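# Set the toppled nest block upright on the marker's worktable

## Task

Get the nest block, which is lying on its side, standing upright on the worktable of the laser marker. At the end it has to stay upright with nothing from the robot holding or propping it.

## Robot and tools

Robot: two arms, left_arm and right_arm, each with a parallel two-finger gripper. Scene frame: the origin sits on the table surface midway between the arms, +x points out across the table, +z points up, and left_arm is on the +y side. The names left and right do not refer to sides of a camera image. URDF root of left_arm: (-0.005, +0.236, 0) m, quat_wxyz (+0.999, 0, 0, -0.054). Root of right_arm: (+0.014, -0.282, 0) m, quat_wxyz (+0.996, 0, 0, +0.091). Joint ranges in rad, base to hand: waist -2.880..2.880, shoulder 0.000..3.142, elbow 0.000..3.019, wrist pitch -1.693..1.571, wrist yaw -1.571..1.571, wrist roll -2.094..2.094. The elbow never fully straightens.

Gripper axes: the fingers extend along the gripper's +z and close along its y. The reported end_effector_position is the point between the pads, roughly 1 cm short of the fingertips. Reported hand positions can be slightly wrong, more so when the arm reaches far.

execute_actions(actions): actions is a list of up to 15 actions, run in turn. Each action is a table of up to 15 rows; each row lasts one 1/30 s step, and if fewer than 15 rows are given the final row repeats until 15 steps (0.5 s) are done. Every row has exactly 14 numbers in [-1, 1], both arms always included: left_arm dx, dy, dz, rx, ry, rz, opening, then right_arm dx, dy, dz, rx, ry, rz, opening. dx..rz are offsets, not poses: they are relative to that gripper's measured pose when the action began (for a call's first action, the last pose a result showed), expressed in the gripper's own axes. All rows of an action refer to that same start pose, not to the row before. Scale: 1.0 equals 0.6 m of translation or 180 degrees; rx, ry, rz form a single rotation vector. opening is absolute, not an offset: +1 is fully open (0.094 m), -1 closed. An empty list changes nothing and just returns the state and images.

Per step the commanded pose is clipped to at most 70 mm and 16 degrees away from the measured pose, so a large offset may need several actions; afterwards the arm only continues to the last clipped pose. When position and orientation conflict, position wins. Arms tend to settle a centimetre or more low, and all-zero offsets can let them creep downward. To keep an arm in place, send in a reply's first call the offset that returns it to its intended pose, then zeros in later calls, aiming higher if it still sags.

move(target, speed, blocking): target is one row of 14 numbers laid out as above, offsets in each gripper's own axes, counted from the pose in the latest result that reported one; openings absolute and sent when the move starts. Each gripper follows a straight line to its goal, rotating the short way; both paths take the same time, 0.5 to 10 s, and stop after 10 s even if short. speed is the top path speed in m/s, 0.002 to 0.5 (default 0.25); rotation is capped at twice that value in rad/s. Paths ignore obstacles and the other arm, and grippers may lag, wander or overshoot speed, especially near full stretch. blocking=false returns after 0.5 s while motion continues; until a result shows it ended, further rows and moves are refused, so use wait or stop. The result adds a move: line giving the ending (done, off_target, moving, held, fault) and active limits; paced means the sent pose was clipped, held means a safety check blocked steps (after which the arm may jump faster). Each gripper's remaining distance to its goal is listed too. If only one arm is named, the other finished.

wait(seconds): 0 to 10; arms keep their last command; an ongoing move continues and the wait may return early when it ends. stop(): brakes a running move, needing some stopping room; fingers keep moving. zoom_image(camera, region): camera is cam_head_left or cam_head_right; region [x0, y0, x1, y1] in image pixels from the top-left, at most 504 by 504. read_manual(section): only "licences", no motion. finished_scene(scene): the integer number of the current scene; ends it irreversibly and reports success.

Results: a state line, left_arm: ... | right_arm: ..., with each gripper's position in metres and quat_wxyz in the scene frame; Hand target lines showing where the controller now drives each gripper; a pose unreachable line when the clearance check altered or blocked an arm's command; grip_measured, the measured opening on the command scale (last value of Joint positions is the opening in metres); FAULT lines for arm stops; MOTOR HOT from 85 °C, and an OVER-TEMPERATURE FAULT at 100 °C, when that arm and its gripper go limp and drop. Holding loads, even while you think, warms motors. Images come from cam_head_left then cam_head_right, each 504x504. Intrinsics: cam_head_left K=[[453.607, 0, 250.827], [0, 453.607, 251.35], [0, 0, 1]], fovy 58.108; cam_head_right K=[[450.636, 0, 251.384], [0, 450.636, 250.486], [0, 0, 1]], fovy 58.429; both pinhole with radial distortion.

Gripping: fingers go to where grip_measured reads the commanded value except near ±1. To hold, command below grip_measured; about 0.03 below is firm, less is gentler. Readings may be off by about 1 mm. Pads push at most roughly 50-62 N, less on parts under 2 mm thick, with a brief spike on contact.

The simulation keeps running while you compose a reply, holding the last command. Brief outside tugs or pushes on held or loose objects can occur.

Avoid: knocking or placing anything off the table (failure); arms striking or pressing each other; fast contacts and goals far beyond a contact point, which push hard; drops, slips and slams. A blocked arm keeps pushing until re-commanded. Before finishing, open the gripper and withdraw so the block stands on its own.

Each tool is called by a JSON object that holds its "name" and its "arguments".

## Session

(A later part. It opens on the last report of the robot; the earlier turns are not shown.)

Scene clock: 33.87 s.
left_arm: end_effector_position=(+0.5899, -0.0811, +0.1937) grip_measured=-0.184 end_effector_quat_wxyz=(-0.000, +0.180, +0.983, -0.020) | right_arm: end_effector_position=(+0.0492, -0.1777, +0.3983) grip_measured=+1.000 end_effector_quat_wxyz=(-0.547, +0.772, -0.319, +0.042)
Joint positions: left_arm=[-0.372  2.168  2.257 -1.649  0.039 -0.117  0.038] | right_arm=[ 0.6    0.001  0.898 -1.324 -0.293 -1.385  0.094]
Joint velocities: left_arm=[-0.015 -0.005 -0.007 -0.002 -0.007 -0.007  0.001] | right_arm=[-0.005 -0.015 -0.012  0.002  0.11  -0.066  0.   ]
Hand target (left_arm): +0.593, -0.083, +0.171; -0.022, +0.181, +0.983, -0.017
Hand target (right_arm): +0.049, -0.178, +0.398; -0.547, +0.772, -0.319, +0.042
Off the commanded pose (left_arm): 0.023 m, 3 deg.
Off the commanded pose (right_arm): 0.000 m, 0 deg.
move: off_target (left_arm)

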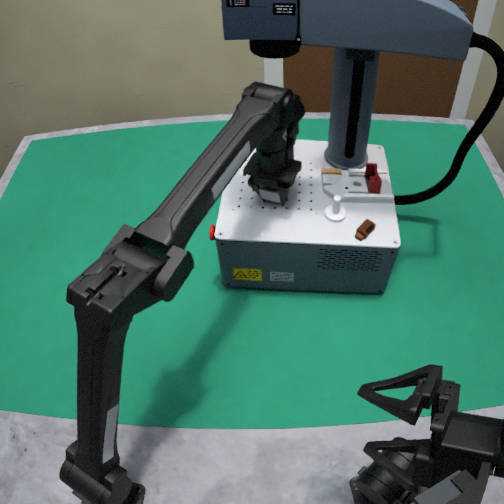

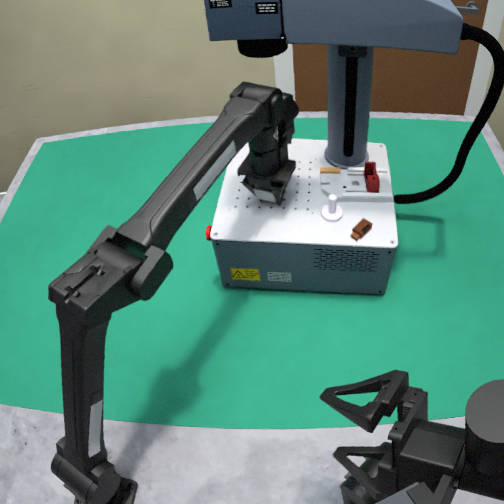

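Contact. Release and retreat.

{"name": "move", "arguments": {"target": [0,0,0,0,0,0,0.3,0,0,0,0,0,0,1], "speed": 0.02}}

{"name": "move", "arguments": {"target": [0,0,-0.17,0,-0.05,0,0.3,0,0,0,0,0,0,1], "speed": 0.1}}

{"name": "move", "arguments": {"target": [0.2,0.15,-0.05,0,-0.1,0,0.3,0,0,0,0,0,0,1]}}

{"name": "zoom_image", "arguments": {"camera": "cam_head_right", "region": [190, 130, 350, 250]}}

Scene clock: 35.13 s.
left_arm: end_effector_position=(+0.5897, -0.0811, +0.1952) grip_measured=+0.298 end_effector_quat_wxyz=(+0.001, +0.180, +0.983, -0.021) | right_arm: end_effector_position=(+0.0492, -0.1777, +0.3983) grip_measured=+1.000 end_effector_quat_wxyz=(-0.547, +0.772, -0.319, +0.042)
Joint positions: left_arm=[-0.372  2.165  2.257 -1.649  0.039 -0.117  0.061] | right_arm=[ 0.6    0.001  0.898 -1.324 -0.293 -1.385  0.094]
Joint velocities: left_arm=[-0.015 -0.024 -0.012  0.007  0.051 -0.037  0.   ] | right_arm=[-0.005  0.005  0.002 -0.002  0.037 -0.007  0.   ]
Hand target (left_arm): +0.590, -0.081, +0.194; -0.000, +0.180, +0.983, -0.020
Hand target (right_arm): +0.049, -0.178, +0.398; -0.547, +0.772, -0.319, +0.042
Off the commanded pose (left_arm): 0.002 m, 0 deg.
Off the commanded pose (right_arm): 0.000 m, 0 deg.
move: done

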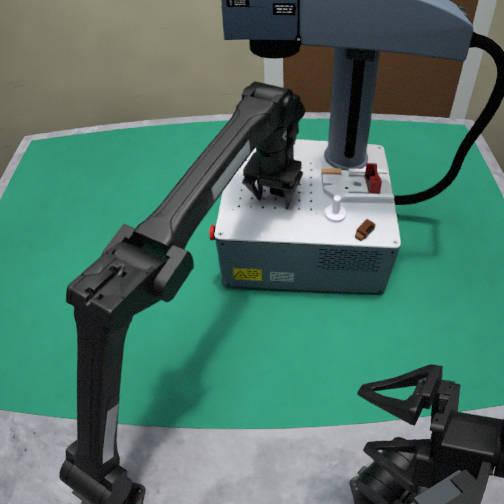

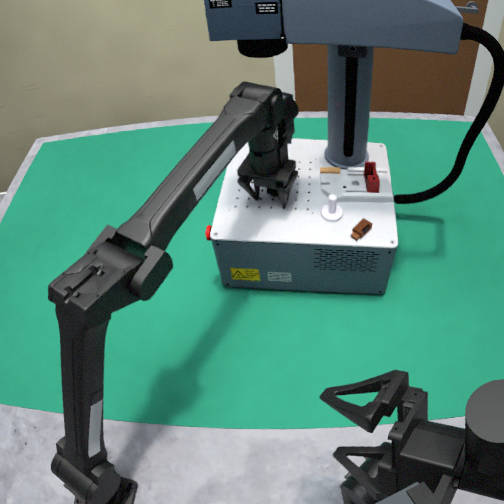

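Scene clock: 36.60 s.
left_arm: end_effector_position=(+0.5842, -0.0756, +0.2598) grip_measured=+0.298 end_effector_quat_wxyz=(+0.045, +0.181, +0.982, -0.027) | right_arm: end_effector_position=(+0.0492, -0.1777, +0.3983) grip_measured=+1.000 end_effector_quat_wxyz=(-0.547, +0.772, -0.319, +0.042)
Joint positions: left_arm=[-0.372  2.085  2.289 -1.672  0.026 -0.117  0.061] | right_arm=[ 0.6    0.001  0.898 -1.324 -0.293 -1.385  0.094]
Joint velocities: left_arm=[-0.005 -0.024  0.002 -0.002 -0.066 -0.007 -0.001] | right_arm=[-0.005 -0.005 -0.007  0.002 -0.007 -0.037  0.   ]
Hand target (left_arm): +0.589, -0.077, +0.296; +0.080, +0.178, +0.980, -0.036
Hand target (right_arm): +0.049, -0.178, +0.398; -0.547, +0.772, -0.319, +0.042
Off the commanded pose (left_arm): 0.038 m, 4 deg.
Off the commanded pose (right_arm): 0.000 m, 0 deg.
joint sent to its limit (left arm) — the command would take joint 4 (wrist pitch) past its lower limit, so that joint was sent only as far as its limit.
move: off_target (left_arm)

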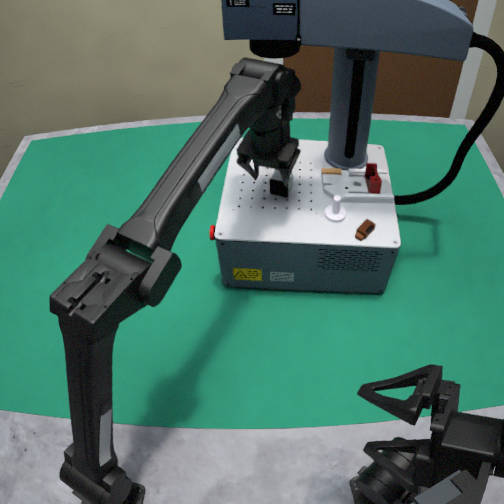

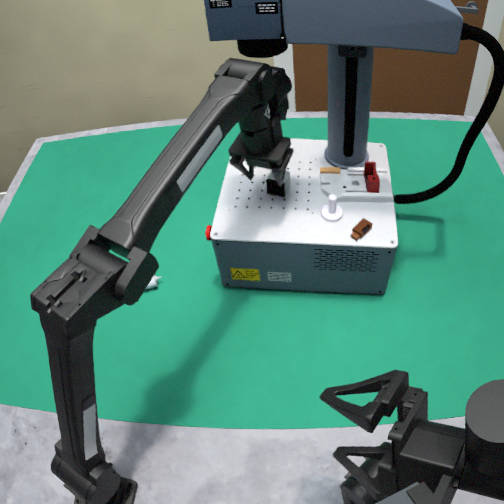

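Scene clock: 37.90 s.
left_arm: end_effector_position=(+0.4995, +0.0545, +0.2791) grip_measured=+0.298 end_effector_quat_wxyz=(+0.197, +0.171, +0.964, -0.057) | right_arm: end_effector_position=(+0.0492, -0.1777, +0.3983) grip_measured=+1.000 end_effector_quat_wxyz=(-0.547, +0.772, -0.319, +0.042)
Joint positions: left_arm=[-0.221  1.482  1.458 -1.136  0.051  0.012  0.061] | right_arm=[ 0.6    0.001  0.898 -1.324 -0.293 -1.385  0.094]
Joint velocities: left_arm=[-0.005 -0.005  0.007  0.007 -0.081 -0.007 -0.001] | right_arm=[-0.005  0.005  0.007  0.007  0.007  0.037  0.   ]
Hand target (left_arm): +0.502, +0.054, +0.273; +0.199, +0.175, +0.963, -0.057
Hand target (right_arm): +0.049, -0.178, +0.398; -0.547, +0.772, -0.319, +0.042
Off the commanded pose (left_arm): 0.006 m, 0 deg.
Off the commanded pose (right_arm): 0.000 m, 0 deg.
move: done

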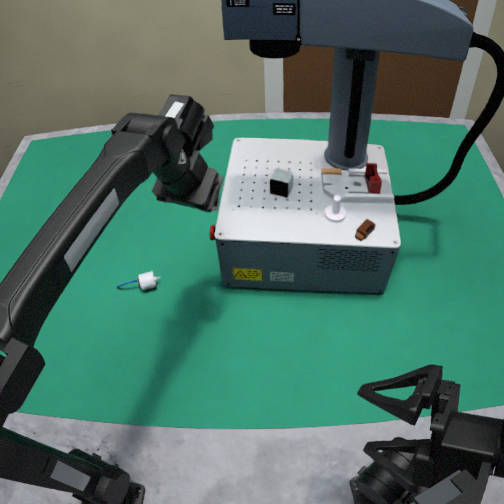

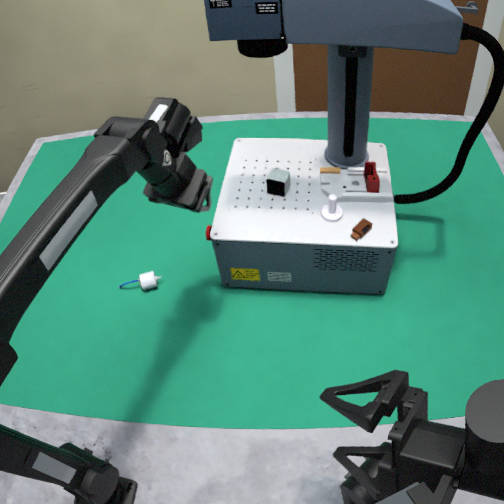

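Region (190, 130, 350, 250) of cam_head_right's 504x504 image, scaled by 3.150, with more detail than that image has; it fills the top 378 rows of this view, and the rest is white.

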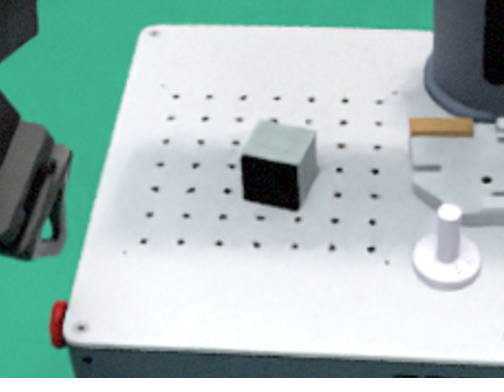

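{"name": "move", "arguments": {"target": [-0.27,-0.185,0.11,0,0.13,0,1,0,0,0,0,0,0,1], "speed": 0.2}}

{"name": "zoom_image", "arguments": {"camera": "cam_head_right", "region": [190, 130, 350, 250]}}

Scene clock: 40.20 s.
left_arm: end_effector_position=(+0.6157, -0.0900, +0.2640) grip_measured=+1.000 end_effector_quat_wxyz=(+0.075, +0.170, +0.982, -0.041) | right_arm: end_effector_position=(+0.0492, -0.1777, +0.3983) grip_measured=+1.000 end_effector_quat_wxyz=(-0.547, +0.772, -0.319, +0.042)
Joint positions: left_arm=[-0.368  2.171  2.441 -1.673  0.033 -0.134  0.094] | right_arm=[ 0.6    0.001  0.898 -1.324 -0.293 -1.385  0.094]
Joint velocities: left_arm=[-0.015 -0.015 -0.007 -0.007 -0.007 -0.051  0.   ] | right_arm=[-0.015  0.005 -0.007 -0.007 -0.007  0.007  0.   ]
Hand target (left_arm): +0.621, -0.111, +0.288; +0.106, +0.176, +0.977, -0.054
Hand target (right_arm): +0.049, -0.178, +0.398; -0.547, +0.772, -0.319, +0.042
Off the commanded pose (left_arm): 0.033 m, 9 deg.
Off the commanded pose (right_arm): 0.000 m, 0 deg.
joint sent to its limit (left arm) — the command would take joint 4 (wrist pitch) past its lower limit, so that joint was sent only as far as its limit.
move: off_target (left_arm)

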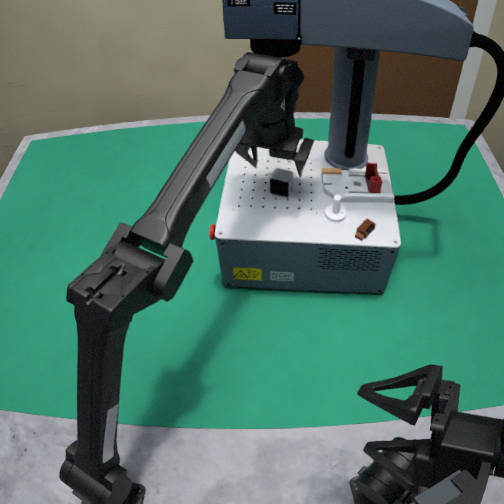

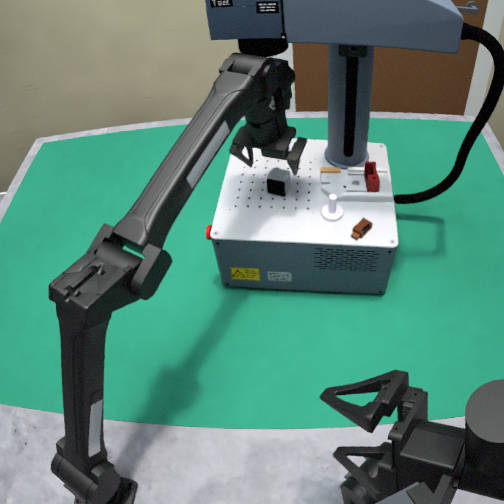

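Region (190, 130, 350, 250) of cam_head_right's 504x504 image, scaled by 3.150, with more detail than that image has; it fills the top 378 rows of this view, and the rest is white.

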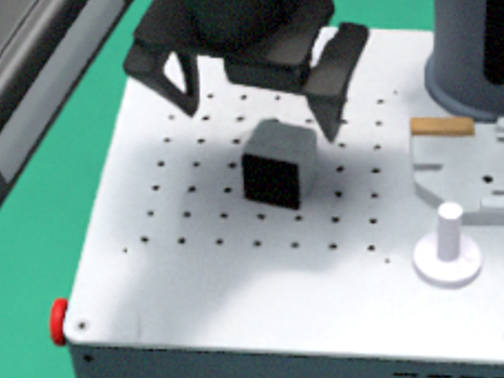

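{"name": "move", "arguments": {"target": [0,-0.05,0.06,0,0.03,0,1,0,0,0,0,0,0,1], "speed": 0.05}}

{"name": "zoom_image", "arguments": {"camera": "cam_head_right", "region": [190, 130, 350, 250]}}

Scene clock: 41.97 s.
left_arm: end_effector_position=(+0.6151, -0.0906, +0.2630) grip_measured=+1.000 end_effector_quat_wxyz=(+0.073, +0.156, +0.984, -0.043) | right_arm: end_effector_position=(+0.0492, -0.1777, +0.3983) grip_measured=+1.000 end_effector_quat_wxyz=(-0.547, +0.772, -0.319, +0.042)
Joint positions: left_arm=[-0.368  2.172  2.439 -1.673  0.036 -0.164  0.094] | right_arm=[ 0.6    0.001  0.898 -1.324 -0.293 -1.385  0.094]
Joint velocities: left_arm=[-0.005 -0.005 -0.007 -0.007  0.007 -0.007  0.   ] | right_arm=[-0.005 -0.015 -0.007  0.002 -0.037  0.051  0.   ]
Hand target (left_arm): +0.608, -0.120, +0.230; +0.048, +0.172, +0.983, -0.038
Hand target (right_arm): +0.049, -0.178, +0.398; -0.547, +0.772, -0.319, +0.042
Off the commanded pose (left_arm): 0.046 m, 6 deg.
Off the commanded pose (right_arm): 0.000 m, 0 deg.
joint sent to its limit (left arm) — the command would take joint 4 (wrist pitch) past its lower limit, so that joint was sent only as far as its limit.
move: off_target (left_arm)

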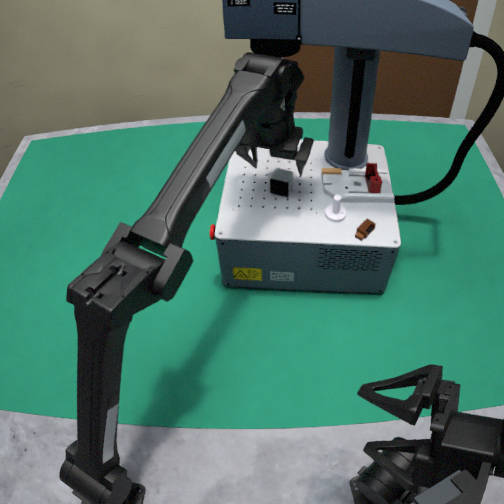

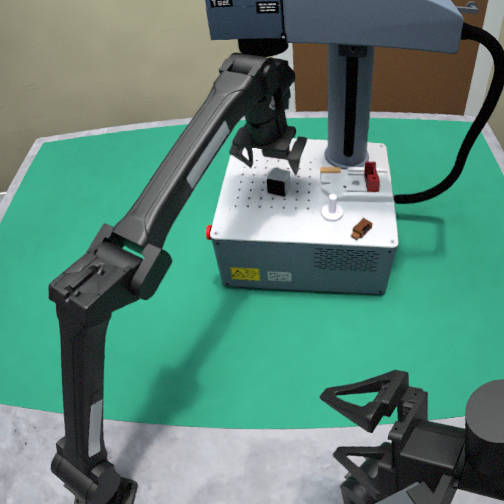

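Region (190, 130, 350, 250) of cam_head_right's 504x504 image, scaled by 3.150, with more detail than that image has; it fills the top 378 rows of this view, and the rest is white.

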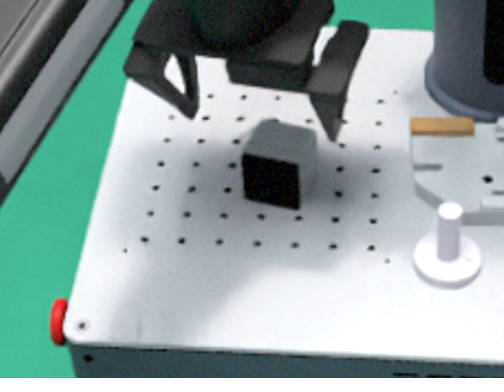

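{"name": "move", "arguments": {"target": [0.07,0,0.03,0,0,0,1,0,0,0,0,0,0,1], "speed": 0.05}}

{"name": "zoom_image", "arguments": {"camera": "cam_head_right", "region": [190, 130, 350, 250]}}

Scene clock: 44.13 s.
left_arm: end_effector_position=(+0.5811, -0.0729, +0.2291) grip_measured=+1.000 end_effector_quat_wxyz=(+0.061, +0.155, +0.985, -0.040) | right_arm: end_effector_position=(+0.0492, -0.1777, +0.3983) grip_measured=+1.000 end_effector_quat_wxyz=(-0.547, +0.772, -0.319, +0.042)
Joint positions: left_arm=[-0.368  2.019  2.097 -1.508  0.036 -0.166  0.094] | right_arm=[ 0.6    0.001  0.898 -1.324 -0.293 -1.385  0.094]
Joint velocities: left_arm=[-0.005 -0.005 -0.012  0.017 -0.022  0.037  0.   ] | right_arm=[-0.005 -0.005  0.002  0.007 -0.051 -0.007  0.   ]
Hand target (left_arm): +0.577, -0.079, +0.238; +0.072, +0.156, +0.984, -0.043
Hand target (right_arm): +0.049, -0.178, +0.398; -0.547, +0.772, -0.319, +0.042
Off the commanded pose (left_arm): 0.012 m, 1 deg.
Off the commanded pose (right_arm): 0.000 m, 0 deg.
move: off_target (left_arm)

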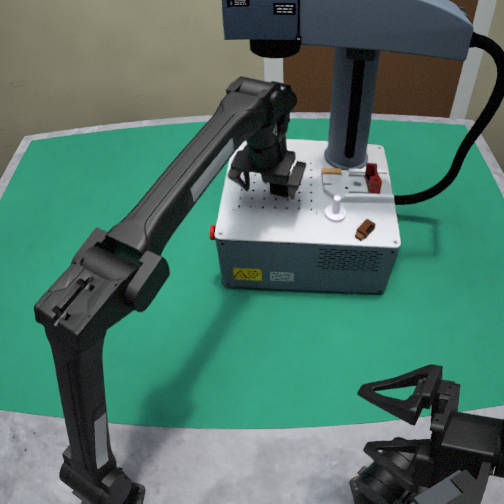

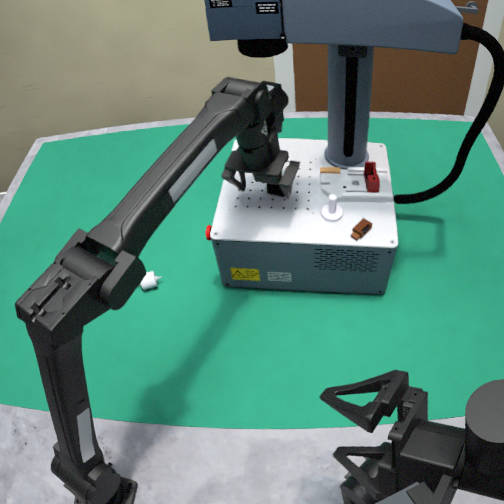

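Region (190, 130, 350, 250) of cam_head_right's 504x504 image, scaled by 3.150, with more detail than that image has; it fills the top 378 rows of this view, and the rest is white.

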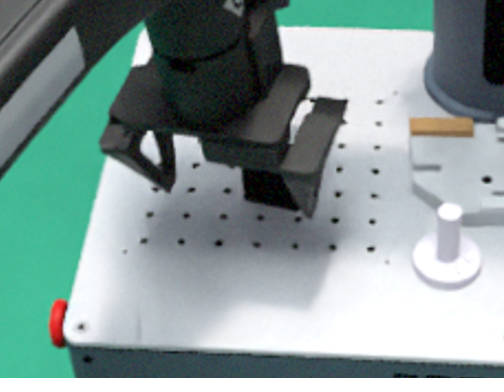

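{"name": "move", "arguments": {"target": [0,-0.07,0.015,0,0.03,0,1,0,0,0,0,0,0,1], "speed": 0.05}}

{"name": "zoom_image", "arguments": {"camera": "cam_head_right", "region": [190, 130, 350, 250]}}

Scene clock: 45.70 s.
left_arm: end_effector_position=(+0.5617, -0.0999, +0.2047) grip_measured=+1.000 end_effector_quat_wxyz=(-0.004, +0.155, +0.988, -0.023) | right_arm: end_effector_position=(+0.0492, -0.1777, +0.3983) grip_measured=+1.000 end_effector_quat_wxyz=(-0.547, +0.772, -0.319, +0.042)
Joint positions: left_arm=[-0.416  2.114  2.195 -1.642  0.045 -0.212  0.094] | right_arm=[ 0.6    0.001  0.898 -1.324 -0.293 -1.385  0.094]
Joint velocities: left_arm=[-0.005 -0.005 -0.017 -0.007 -0.022 -0.007  0.   ] | right_arm=[-0.015 -0.005 -0.007 -0.002  0.066 -0.022  0.   ]
Hand target (left_arm): +0.568, -0.113, +0.222; +0.016, +0.156, +0.987, -0.032
Hand target (right_arm): +0.049, -0.178, +0.398; -0.547, +0.772, -0.319, +0.042
Off the commanded pose (left_arm): 0.024 m, 2 deg.
Off the commanded pose (right_arm): 0.000 m, 0 deg.
move: off_target (left_arm)

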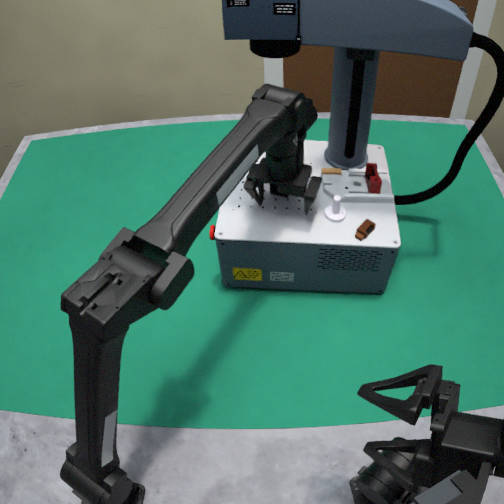

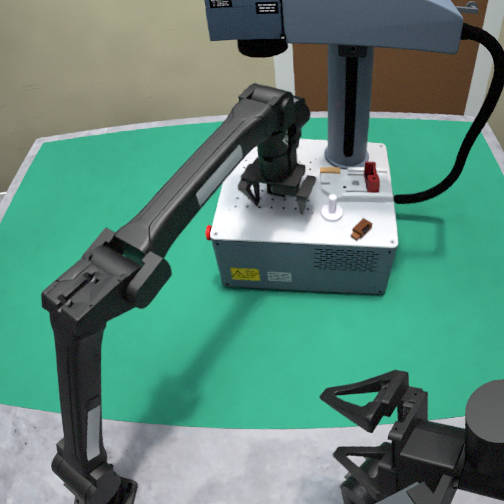

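Region (190, 130, 350, 250) of cam_head_right's 504x504 image, scaled by 3.150, with more detail than that image has; it fills the top 378 rows of this view, and the rest is white.

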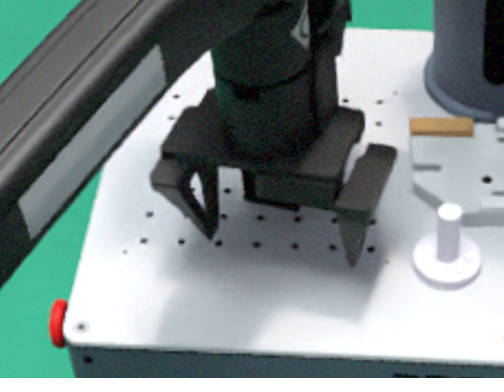

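{"name": "move", "arguments": {"target": [-0.105,0.03,-0.03,0,0,0,1,0,0,0,0,0,0,1], "speed": 0.05}}

{"name": "zoom_image", "arguments": {"camera": "cam_head_right", "region": [190, 130, 350, 250]}}

Scene clock: 47.83 s.
left_arm: end_effector_position=(+0.6131, -0.1048, +0.2035) grip_measured=+1.000 end_effector_quat_wxyz=(+0.026, +0.155, +0.987, -0.032) | right_arm: end_effector_position=(+0.0492, -0.1777, +0.3983) grip_measured=+1.000 end_effector_quat_wxyz=(-0.547, +0.772, -0.319, +0.042)
Joint positions: left_arm=[-0.385  2.249  2.422 -1.674  0.044 -0.182  0.094] | right_arm=[ 0.6    0.001  0.898 -1.324 -0.293 -1.385  0.094]
Joint velocities: left_arm=[ 0.005 -0.005  0.007 -0.002  0.022  0.051  0.   ] | right_arm=[ 0.005  0.005  0.002 -0.022 -0.007  0.007  0.   ]
Hand target (left_arm): +0.626, -0.102, +0.222; +0.048, +0.154, +0.986, -0.041
Hand target (right_arm): +0.049, -0.178, +0.398; -0.547, +0.772, -0.319, +0.042
Off the commanded pose (left_arm): 0.024 m, 4 deg.
Off the commanded pose (right_arm): 0.000 m, 0 deg.
joint sent to its limit (left arm) — the command would take joint 4 (wrist pitch) past its lower limit, so that joint was sent only as far as its limit.
move: off_target (left_arm)

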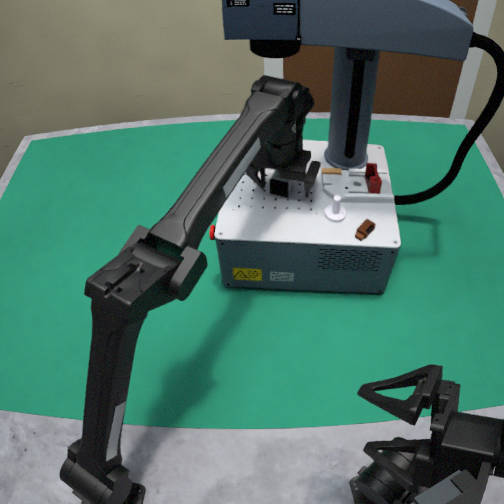

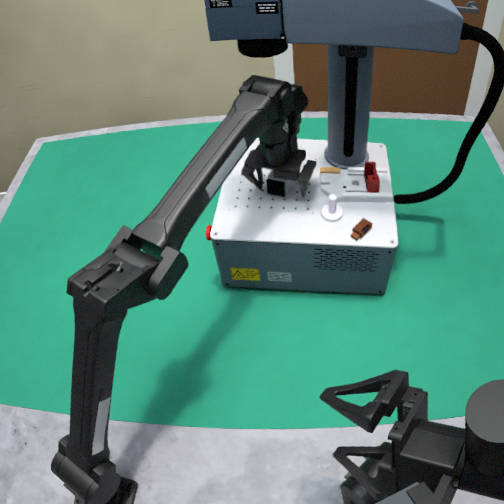

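Region (190, 130, 350, 250) of cam_head_right's 504x504 image, scaled by 3.150, with more detail than that image has; it fills the top 378 rows of this view, and the rest is white.

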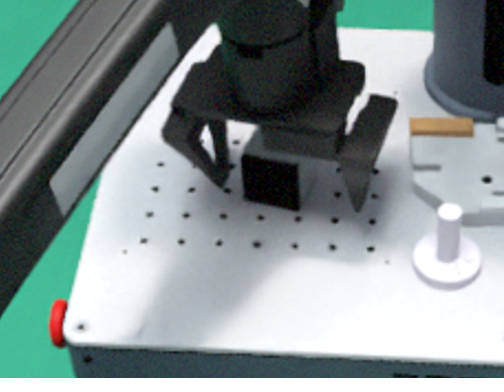

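{"name": "move", "arguments": {"target": [-0.065,0.02,-0.03,0,0,0,1,0,0,0,0,0,0,1], "speed": 0.05}}

{"name": "zoom_image", "arguments": {"camera": "cam_head_right", "region": [190, 130, 350, 250]}}

Scene clock: 49.47 s.
left_arm: end_effector_position=(+0.6399, -0.1071, +0.2045) grip_measured=+1.000 end_effector_quat_wxyz=(+0.050, +0.155, +0.986, -0.040) | right_arm: end_effector_position=(+0.0492, -0.1777, +0.3983) grip_measured=+1.000 end_effector_quat_wxyz=(-0.547, +0.772, -0.319, +0.042)
Joint positions: left_arm=[-0.371  2.315  2.541 -1.675  0.044 -0.168  0.094] | right_arm=[ 0.6    0.001  0.898 -1.324 -0.293 -1.385  0.094]
Joint velocities: left_arm=[-0.005 -0.005 -0.002 -0.012 -0.022 -0.037  0.   ] | right_arm=[-0.005 -0.005 -0.007 -0.017 -0.022 -0.051  0.   ]
Hand target (left_arm): +0.652, -0.104, +0.223; +0.073, +0.154, +0.984, -0.048
Hand target (right_arm): +0.049, -0.178, +0.398; -0.547, +0.772, -0.319, +0.042
Off the commanded pose (left_arm): 0.023 m, 3 deg.
Off the commanded pose (right_arm): 0.000 m, 0 deg.
joint sent to its limit (left arm) — the command would take joint 4 (wrist pitch) past its lower limit, so that joint was sent only as far as its limit.
move: off_target (left_arm)

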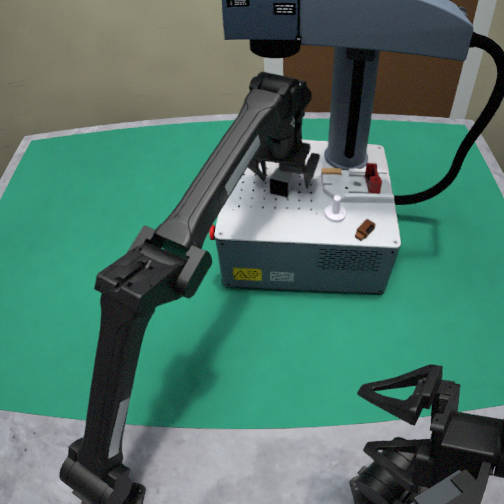

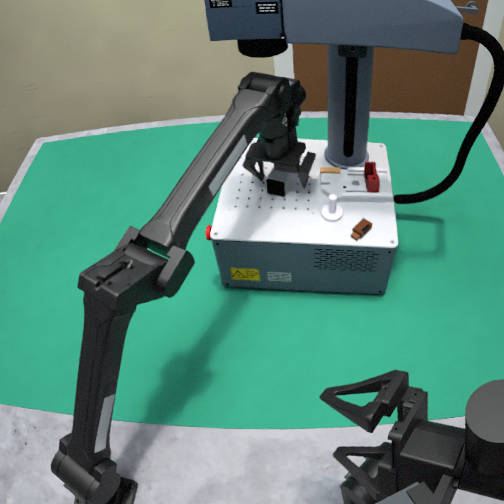

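Region (190, 130, 350, 250) of cam_head_right's 504x504 image, scaled by 3.150, with more detail than that image has; it fills the top 378 rows of this view, and the rest is white.

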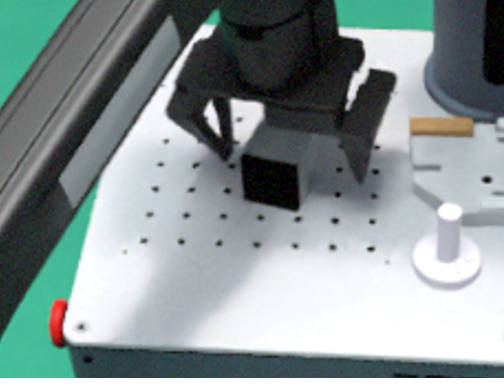

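Grip, then pull back/up while pitching to horizontal.

{"name": "move", "arguments": {"target": [-0.02,0,-0.03,0,-0.01,0,-0.25,0,0,0,0,0,0,1], "speed": 0.05}}

{"name": "move", "arguments": {"target": [0.03,0,-0.1,0,-0.12,0,-0.25,0,0,0,0,0,0,1], "speed": 0.08}}

{"name": "move", "arguments": {"target": [0.08,0,-0.1,0,-0.37,0,-0.25,0,0,0,0,0,0,1], "speed": 0.2}}

{"name": "zoom_image", "arguments": {"camera": "cam_head_right", "region": [170, 110, 350, 270]}}

Scene clock: 50.53 s.
left_arm: end_effector_position=(+0.6400, -0.1069, +0.2045) grip_measured=-0.134 end_effector_quat_wxyz=(+0.051, +0.156, +0.986, -0.039) | right_arm: end_effector_position=(+0.0492, -0.1777, +0.3983) grip_measured=+1.000 end_effector_quat_wxyz=(-0.547, +0.772, -0.319, +0.042)
Joint positions: left_arm=[-0.371  2.315  2.541 -1.675  0.043 -0.168  0.041] | right_arm=[ 0.6    0.001  0.898 -1.324 -0.293 -1.385  0.094]
Joint velocities: left_arm=[ 0.015 -0.005 -0.002  0.002 -0.007  0.037 -0.001] | right_arm=[ 0.005 -0.024 -0.002  0.002 -0.037 -0.022  0.   ]
Hand target (left_arm): +0.648, -0.109, +0.224; +0.074, +0.155, +0.984, -0.045
Hand target (right_arm): +0.049, -0.178, +0.398; -0.547, +0.772, -0.319, +0.042
Off the commanded pose (left_arm): 0.022 m, 2 deg.
Off the commanded pose (right_arm): 0.000 m, 0 deg.
joint sent to its limit (left arm) — the command would take joint 4 (wrist pitch) past its lower limit, so that joint was sent only as far as its limit.
move: off_target (left_arm)

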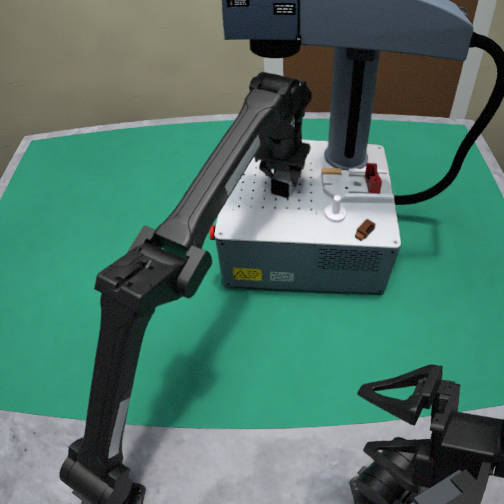

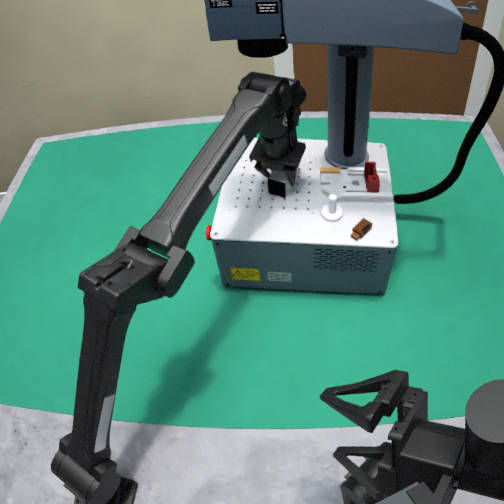

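Scene clock: 53.30 s.
left_arm: end_effector_position=(+0.6210, -0.0867, +0.2423) grip_measured=-0.134 end_effector_quat_wxyz=(+0.215, +0.145, +0.964, -0.062) | right_arm: end_effector_position=(+0.0492, -0.1777, +0.3983) grip_measured=+1.000 end_effector_quat_wxyz=(-0.547, +0.772, -0.319, +0.042)
Joint positions: left_arm=[-0.374  1.919  1.92  -1.121 -0.022 -0.178  0.041] | right_arm=[ 0.6    0.001  0.898 -1.324 -0.293 -1.385  0.094]
Joint velocities: left_arm=[ 0.005 -0.005  0.007 -0.002 -0.007  0.022  0.   ] | right_arm=[-0.015 -0.005 -0.007  0.002 -0.022 -0.022  0.   ]
Hand target (left_arm): +0.616, -0.095, +0.261; +0.234, +0.147, +0.959, -0.070
Hand target (right_arm): +0.049, -0.178, +0.398; -0.547, +0.772, -0.319, +0.042
Off the commanded pose (left_arm): 0.022 m, 2 deg.
Off the commanded pose (right_arm): 0.000 m, 0 deg.
move: off_target (left_arm)

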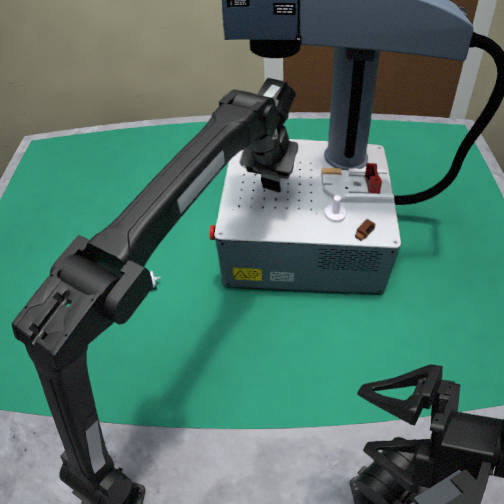

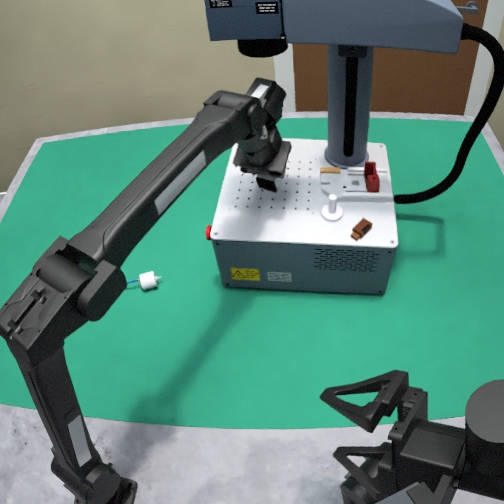

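Scene clock: 56.67 s.
left_arm: end_effector_position=(+0.5585, -0.0546, +0.2698) grip_measured=-0.134 end_effector_quat_wxyz=(+0.700, +0.087, +0.696, -0.132) | right_arm: end_effector_position=(+0.0492, -0.1777, +0.3983) grip_measured=+1.000 end_effector_quat_wxyz=(-0.547, +0.772, -0.319, +0.042)
Joint positions: left_arm=[-0.429  1.586  0.9    0.702 -0.225 -0.059  0.041] | right_arm=[ 0.6    0.001  0.898 -1.324 -0.293 -1.385  0.094]
Joint velocities: left_arm=[-0.015  0.005 -0.027  0.002  0.007 -0.095 -0.001] | right_arm=[ 0.005 -0.024  0.007  0.002 -0.022  0.007  0.   ]
Hand target (left_arm): +0.553, -0.062, +0.275; +0.708, +0.091, +0.687, -0.137
Hand target (right_arm): +0.049, -0.178, +0.398; -0.547, +0.772, -0.319, +0.042
Off the commanded pose (left_arm): 0.011 m, 1 deg.
Off the commanded pose (right_arm): 0.000 m, 0 deg.
move: off_target (left_arm)

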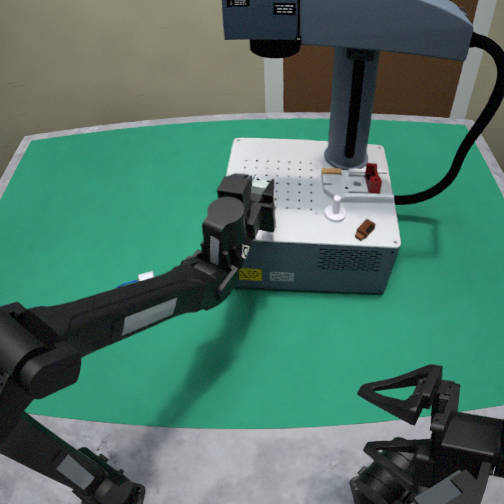

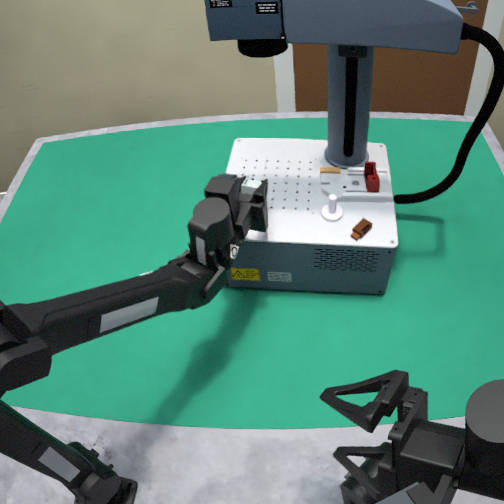

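Region (170, 110, 350, 270) of cam_head_right's 504x504 image, scaled by 2.800, with more detail than that image has.

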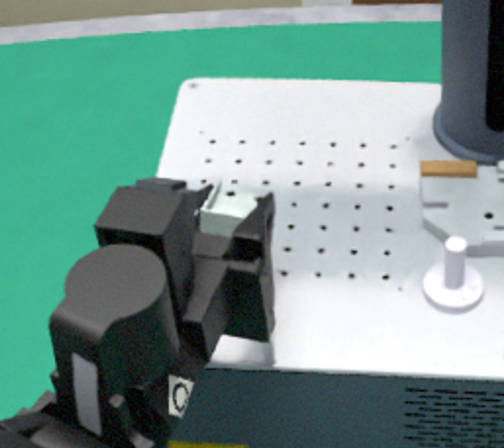

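{"name": "move", "arguments": {"target": [0.07,0,0,0,-0.03,0,-0.25,0,0,0,0,0,0,1], "speed": 0.03}}

{"name": "move", "arguments": {"target": [0.03,0,0,0,0,0,-0.25,0,0,0,0,0,0,1], "speed": 0.015}}

{"name": "zoom_image", "arguments": {"camera": "cam_head_right", "region": [170, 110, 350, 270]}}

Scene clock: 59.07 s.
left_arm: end_effector_position=(+0.5608, -0.0549, +0.2277) grip_measured=-0.134 end_effector_quat_wxyz=(+0.726, +0.081, +0.669, -0.136) | right_arm: end_effector_position=(+0.0492, -0.1777, +0.3983) grip_measured=+1.000 end_effector_quat_wxyz=(-0.547, +0.772, -0.319, +0.042)
Joint positions: left_arm=[-0.429  1.721  0.86   0.956 -0.231 -0.043  0.041] | right_arm=[ 0.6    0.001  0.898 -1.324 -0.293 -1.385  0.094]
Joint velocities: left_arm=[-0.015  0.005 -0.002  0.017 -0.007  0.007 -0.   ] | right_arm=[-0.015 -0.005 -0.012  0.002  0.022  0.022  0.   ]
Hand target (left_arm): +0.558, -0.057, +0.229; +0.732, +0.082, +0.663, -0.137
Hand target (right_arm): +0.049, -0.178, +0.398; -0.547, +0.772, -0.319, +0.042
Off the commanded pose (left_arm): 0.003 m, 1 deg.
Off the commanded pose (right_arm): 0.000 m, 0 deg.
move: done

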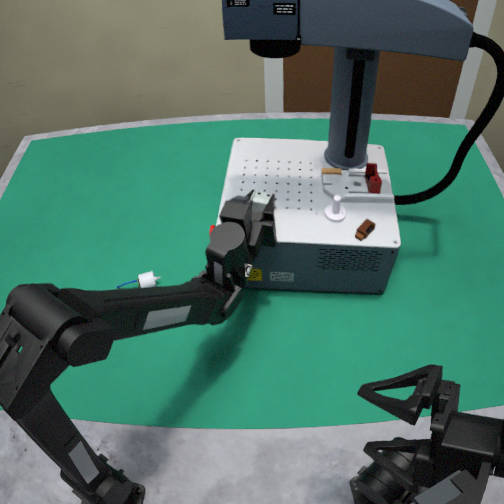

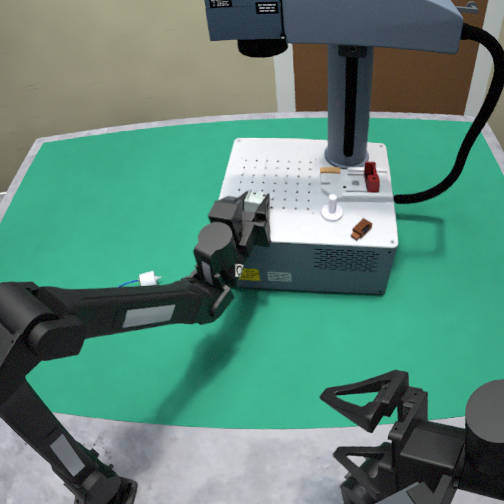

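Scene clock: 60.50 s.
left_arm: end_effector_position=(+0.5611, -0.0550, +0.2284) grip_measured=-0.134 end_effector_quat_wxyz=(+0.735, +0.082, +0.660, -0.134) | right_arm: end_effector_position=(+0.0492, -0.1777, +0.3983) grip_measured=+1.000 end_effector_quat_wxyz=(-0.547, +0.772, -0.319, +0.042)
Joint positions: left_arm=[-0.429  1.734  0.86   0.993 -0.231 -0.031  0.041] | right_arm=[ 0.6    0.001  0.898 -1.324 -0.293 -1.385  0.094]
Joint velocities: left_arm=[ 0.005 -0.005 -0.007 -0.002 -0.022  0.022  0.001] | right_arm=[ 0.005 -0.024  0.002  0.002  0.037 -0.037  0.   ]
Hand target (left_arm): +0.562, -0.056, +0.210; +0.726, +0.081, +0.669, -0.136
Hand target (right_arm): +0.049, -0.178, +0.398; -0.547, +0.772, -0.319, +0.042
Off the commanded pose (left_arm): 0.019 m, 1 deg.
Off the commanded pose (right_arm): 0.000 m, 0 deg.
move: off_target (left_arm)

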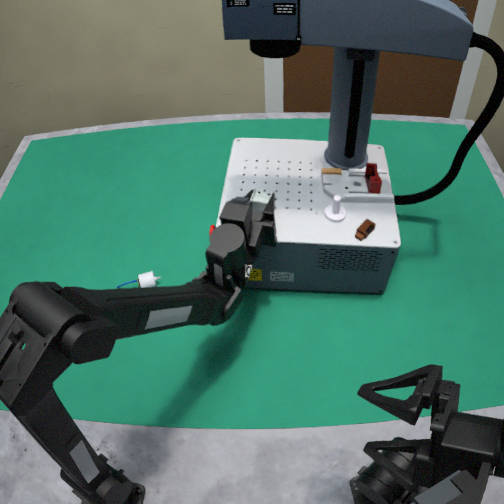

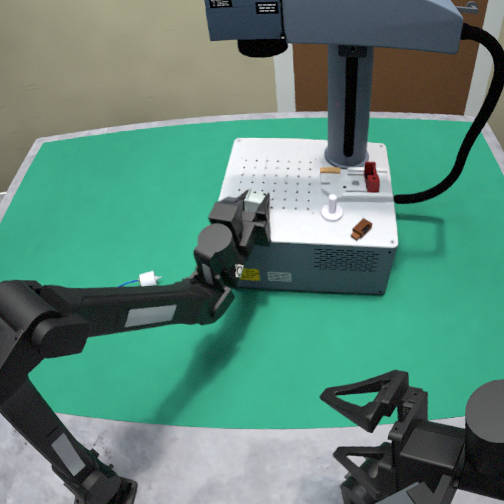

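Region (170, 110, 350, 270) of cam_head_right's 504x504 image, scaled by 2.800, with more detail than that image has.

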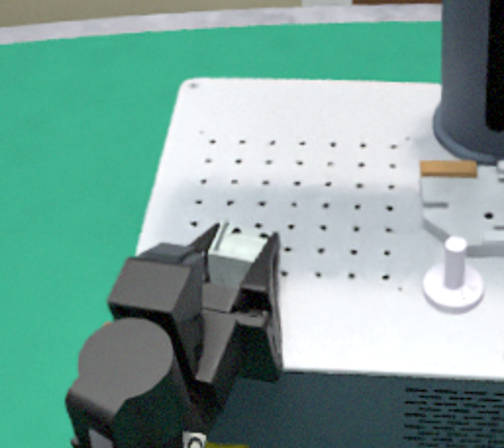

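{"name": "move", "arguments": {"target": [0.02,0,0,0,0.03,0,-0.25,0,0,0,0,0,0,1], "speed": 0.015}}

{"name": "move", "arguments": {"target": [0,0,0,0,0,0,0.3,0,0,0,0,0,0,1], "speed": 0.015}}

{"name": "move", "arguments": {"target": [-0.03,0,-0.2,0,0,0,0.3,0,0,0,0,0,0,1], "speed": 0.1}}

{"name": "zoom_image", "arguments": {"camera": "cam_head_right", "region": [170, 110, 350, 270]}}

Scene clock: 65.33 s.
left_arm: end_effector_position=(+0.5603, -0.0549, +0.2211) grip_measured=-0.134 end_effector_quat_wxyz=(+0.710, +0.091, +0.686, -0.126) | right_arm: end_effector_position=(+0.0492, -0.1777, +0.3983) grip_measured=+1.000 end_effector_quat_wxyz=(-0.547, +0.772, -0.319, +0.042)
Joint positions: left_arm=[-0.429  1.704  0.86   0.887 -0.229 -0.034  0.041] | right_arm=[ 0.6    0.001  0.898 -1.324 -0.293 -1.385  0.094]
Joint velocities: left_arm=[ 0.015 -0.024 -0.002 -0.002 -0.051  0.007 -0.001] | right_arm=[ 0.005 -0.015 -0.002 -0.027  0.007  0.007  0.   ]
Hand target (left_arm): +0.562, -0.056, +0.216; +0.703, +0.087, +0.694, -0.130
Hand target (right_arm): +0.049, -0.178, +0.398; -0.547, +0.772, -0.319, +0.042
Off the commanded pose (left_arm): 0.005 m, 1 deg.
Off the commanded pose (right_arm): 0.000 m, 0 deg.
move: done

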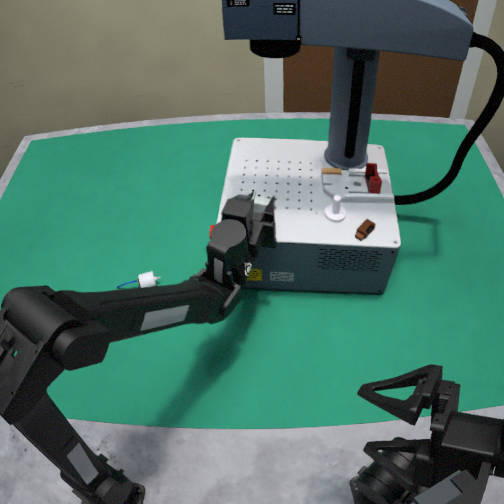

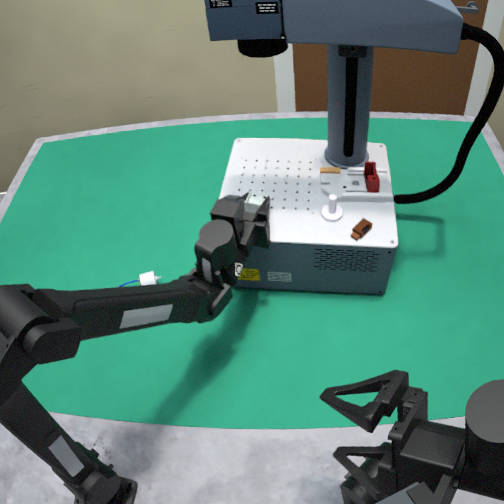

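Scene clock: 65.83 s.
left_arm: end_effector_position=(+0.5603, -0.0549, +0.2216) grip_measured=+0.298 end_effector_quat_wxyz=(+0.711, +0.092, +0.686, -0.125) | right_arm: end_effector_position=(+0.0492, -0.1777, +0.3983) grip_measured=+1.000 end_effector_quat_wxyz=(-0.547, +0.772, -0.319, +0.042)
Joint positions: left_arm=[-0.429  1.703  0.86   0.887 -0.229 -0.032  0.061] | right_arm=[ 0.6    0.001  0.898 -1.324 -0.293 -1.385  0.094]
Joint velocities: left_arm=[ 0.005 -0.015  0.002 -0.017  0.051  0.037 -0.001] | right_arm=[-0.005  0.005 -0.007 -0.012 -0.037 -0.051  0.   ]
Hand target (left_arm): +0.560, -0.055, +0.221; +0.710, +0.091, +0.687, -0.126
Hand target (right_arm): +0.049, -0.178, +0.398; -0.547, +0.772, -0.319, +0.042
Off the commanded pose (left_arm): 0.000 m, 0 deg.
Off the commanded pose (right_arm): 0.000 m, 0 deg.
move: done

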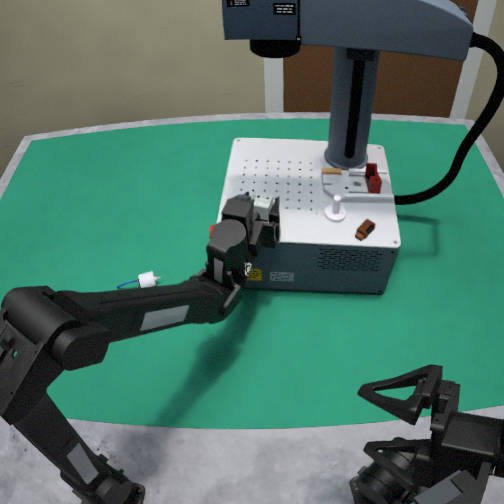

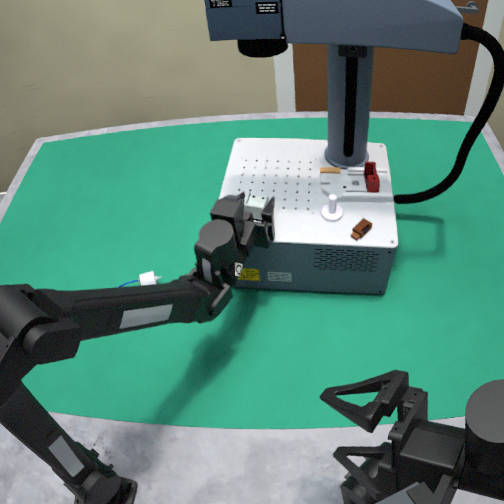

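Scene clock: 67.40 s.
left_arm: end_effector_position=(+0.4512, -0.0142, +0.2294) grip_measured=+0.298 end_effector_quat_wxyz=(+0.706, +0.090, +0.692, -0.120) | right_arm: end_effector_position=(+0.0492, -0.1777, +0.3983) grip_measured=+1.000 end_effector_quat_wxyz=(-0.547, +0.772, -0.319, +0.042)
Joint positions: left_arm=[-0.493  1.423  0.553  0.897 -0.303 -0.031  0.061] | right_arm=[ 0.6    0.001  0.898 -1.324 -0.293 -1.385  0.094]
Joint velocities: left_arm=[ 0.005 -0.005 -0.007  0.002 -0.022  0.022  0.001] | right_arm=[ 0.005 -0.005  0.007 -0.007  0.051 -0.022  0.   ]
Hand target (left_arm): +0.445, -0.018, +0.234; +0.711, +0.092, +0.686, -0.125
Hand target (right_arm): +0.049, -0.178, +0.398; -0.547, +0.772, -0.319, +0.042
Off the commanded pose (left_arm): 0.008 m, 1 deg.
Off the commanded pose (right_arm): 0.000 m, 0 deg.
move: done

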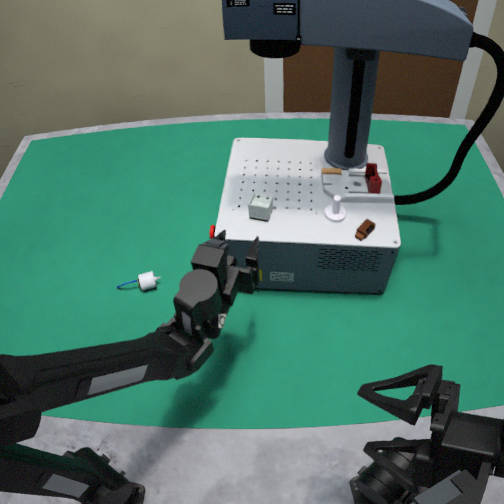

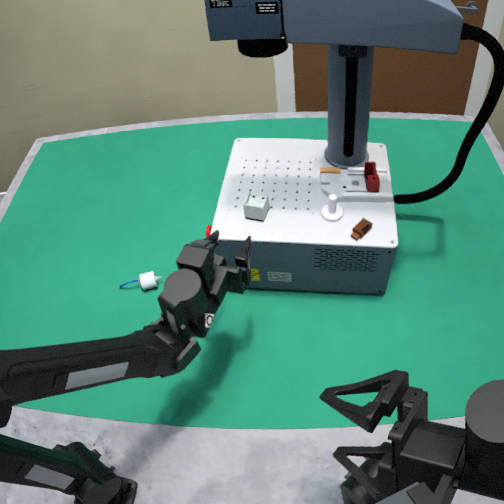

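Region (170, 110, 350, 270) of cam_head_right's 504x504 image, scaled by 2.800, with more detail than that image has.

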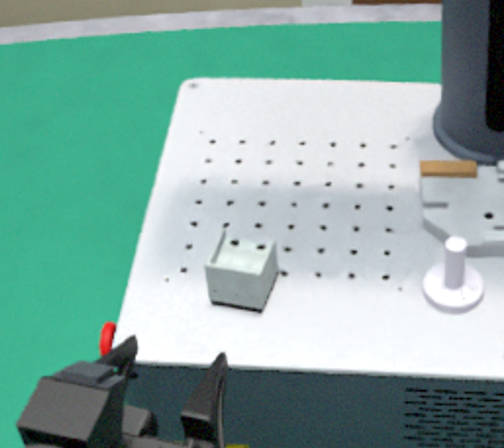

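{"name": "finished_scene", "arguments": {"scene": 1}}

The scene is finished: the task was done.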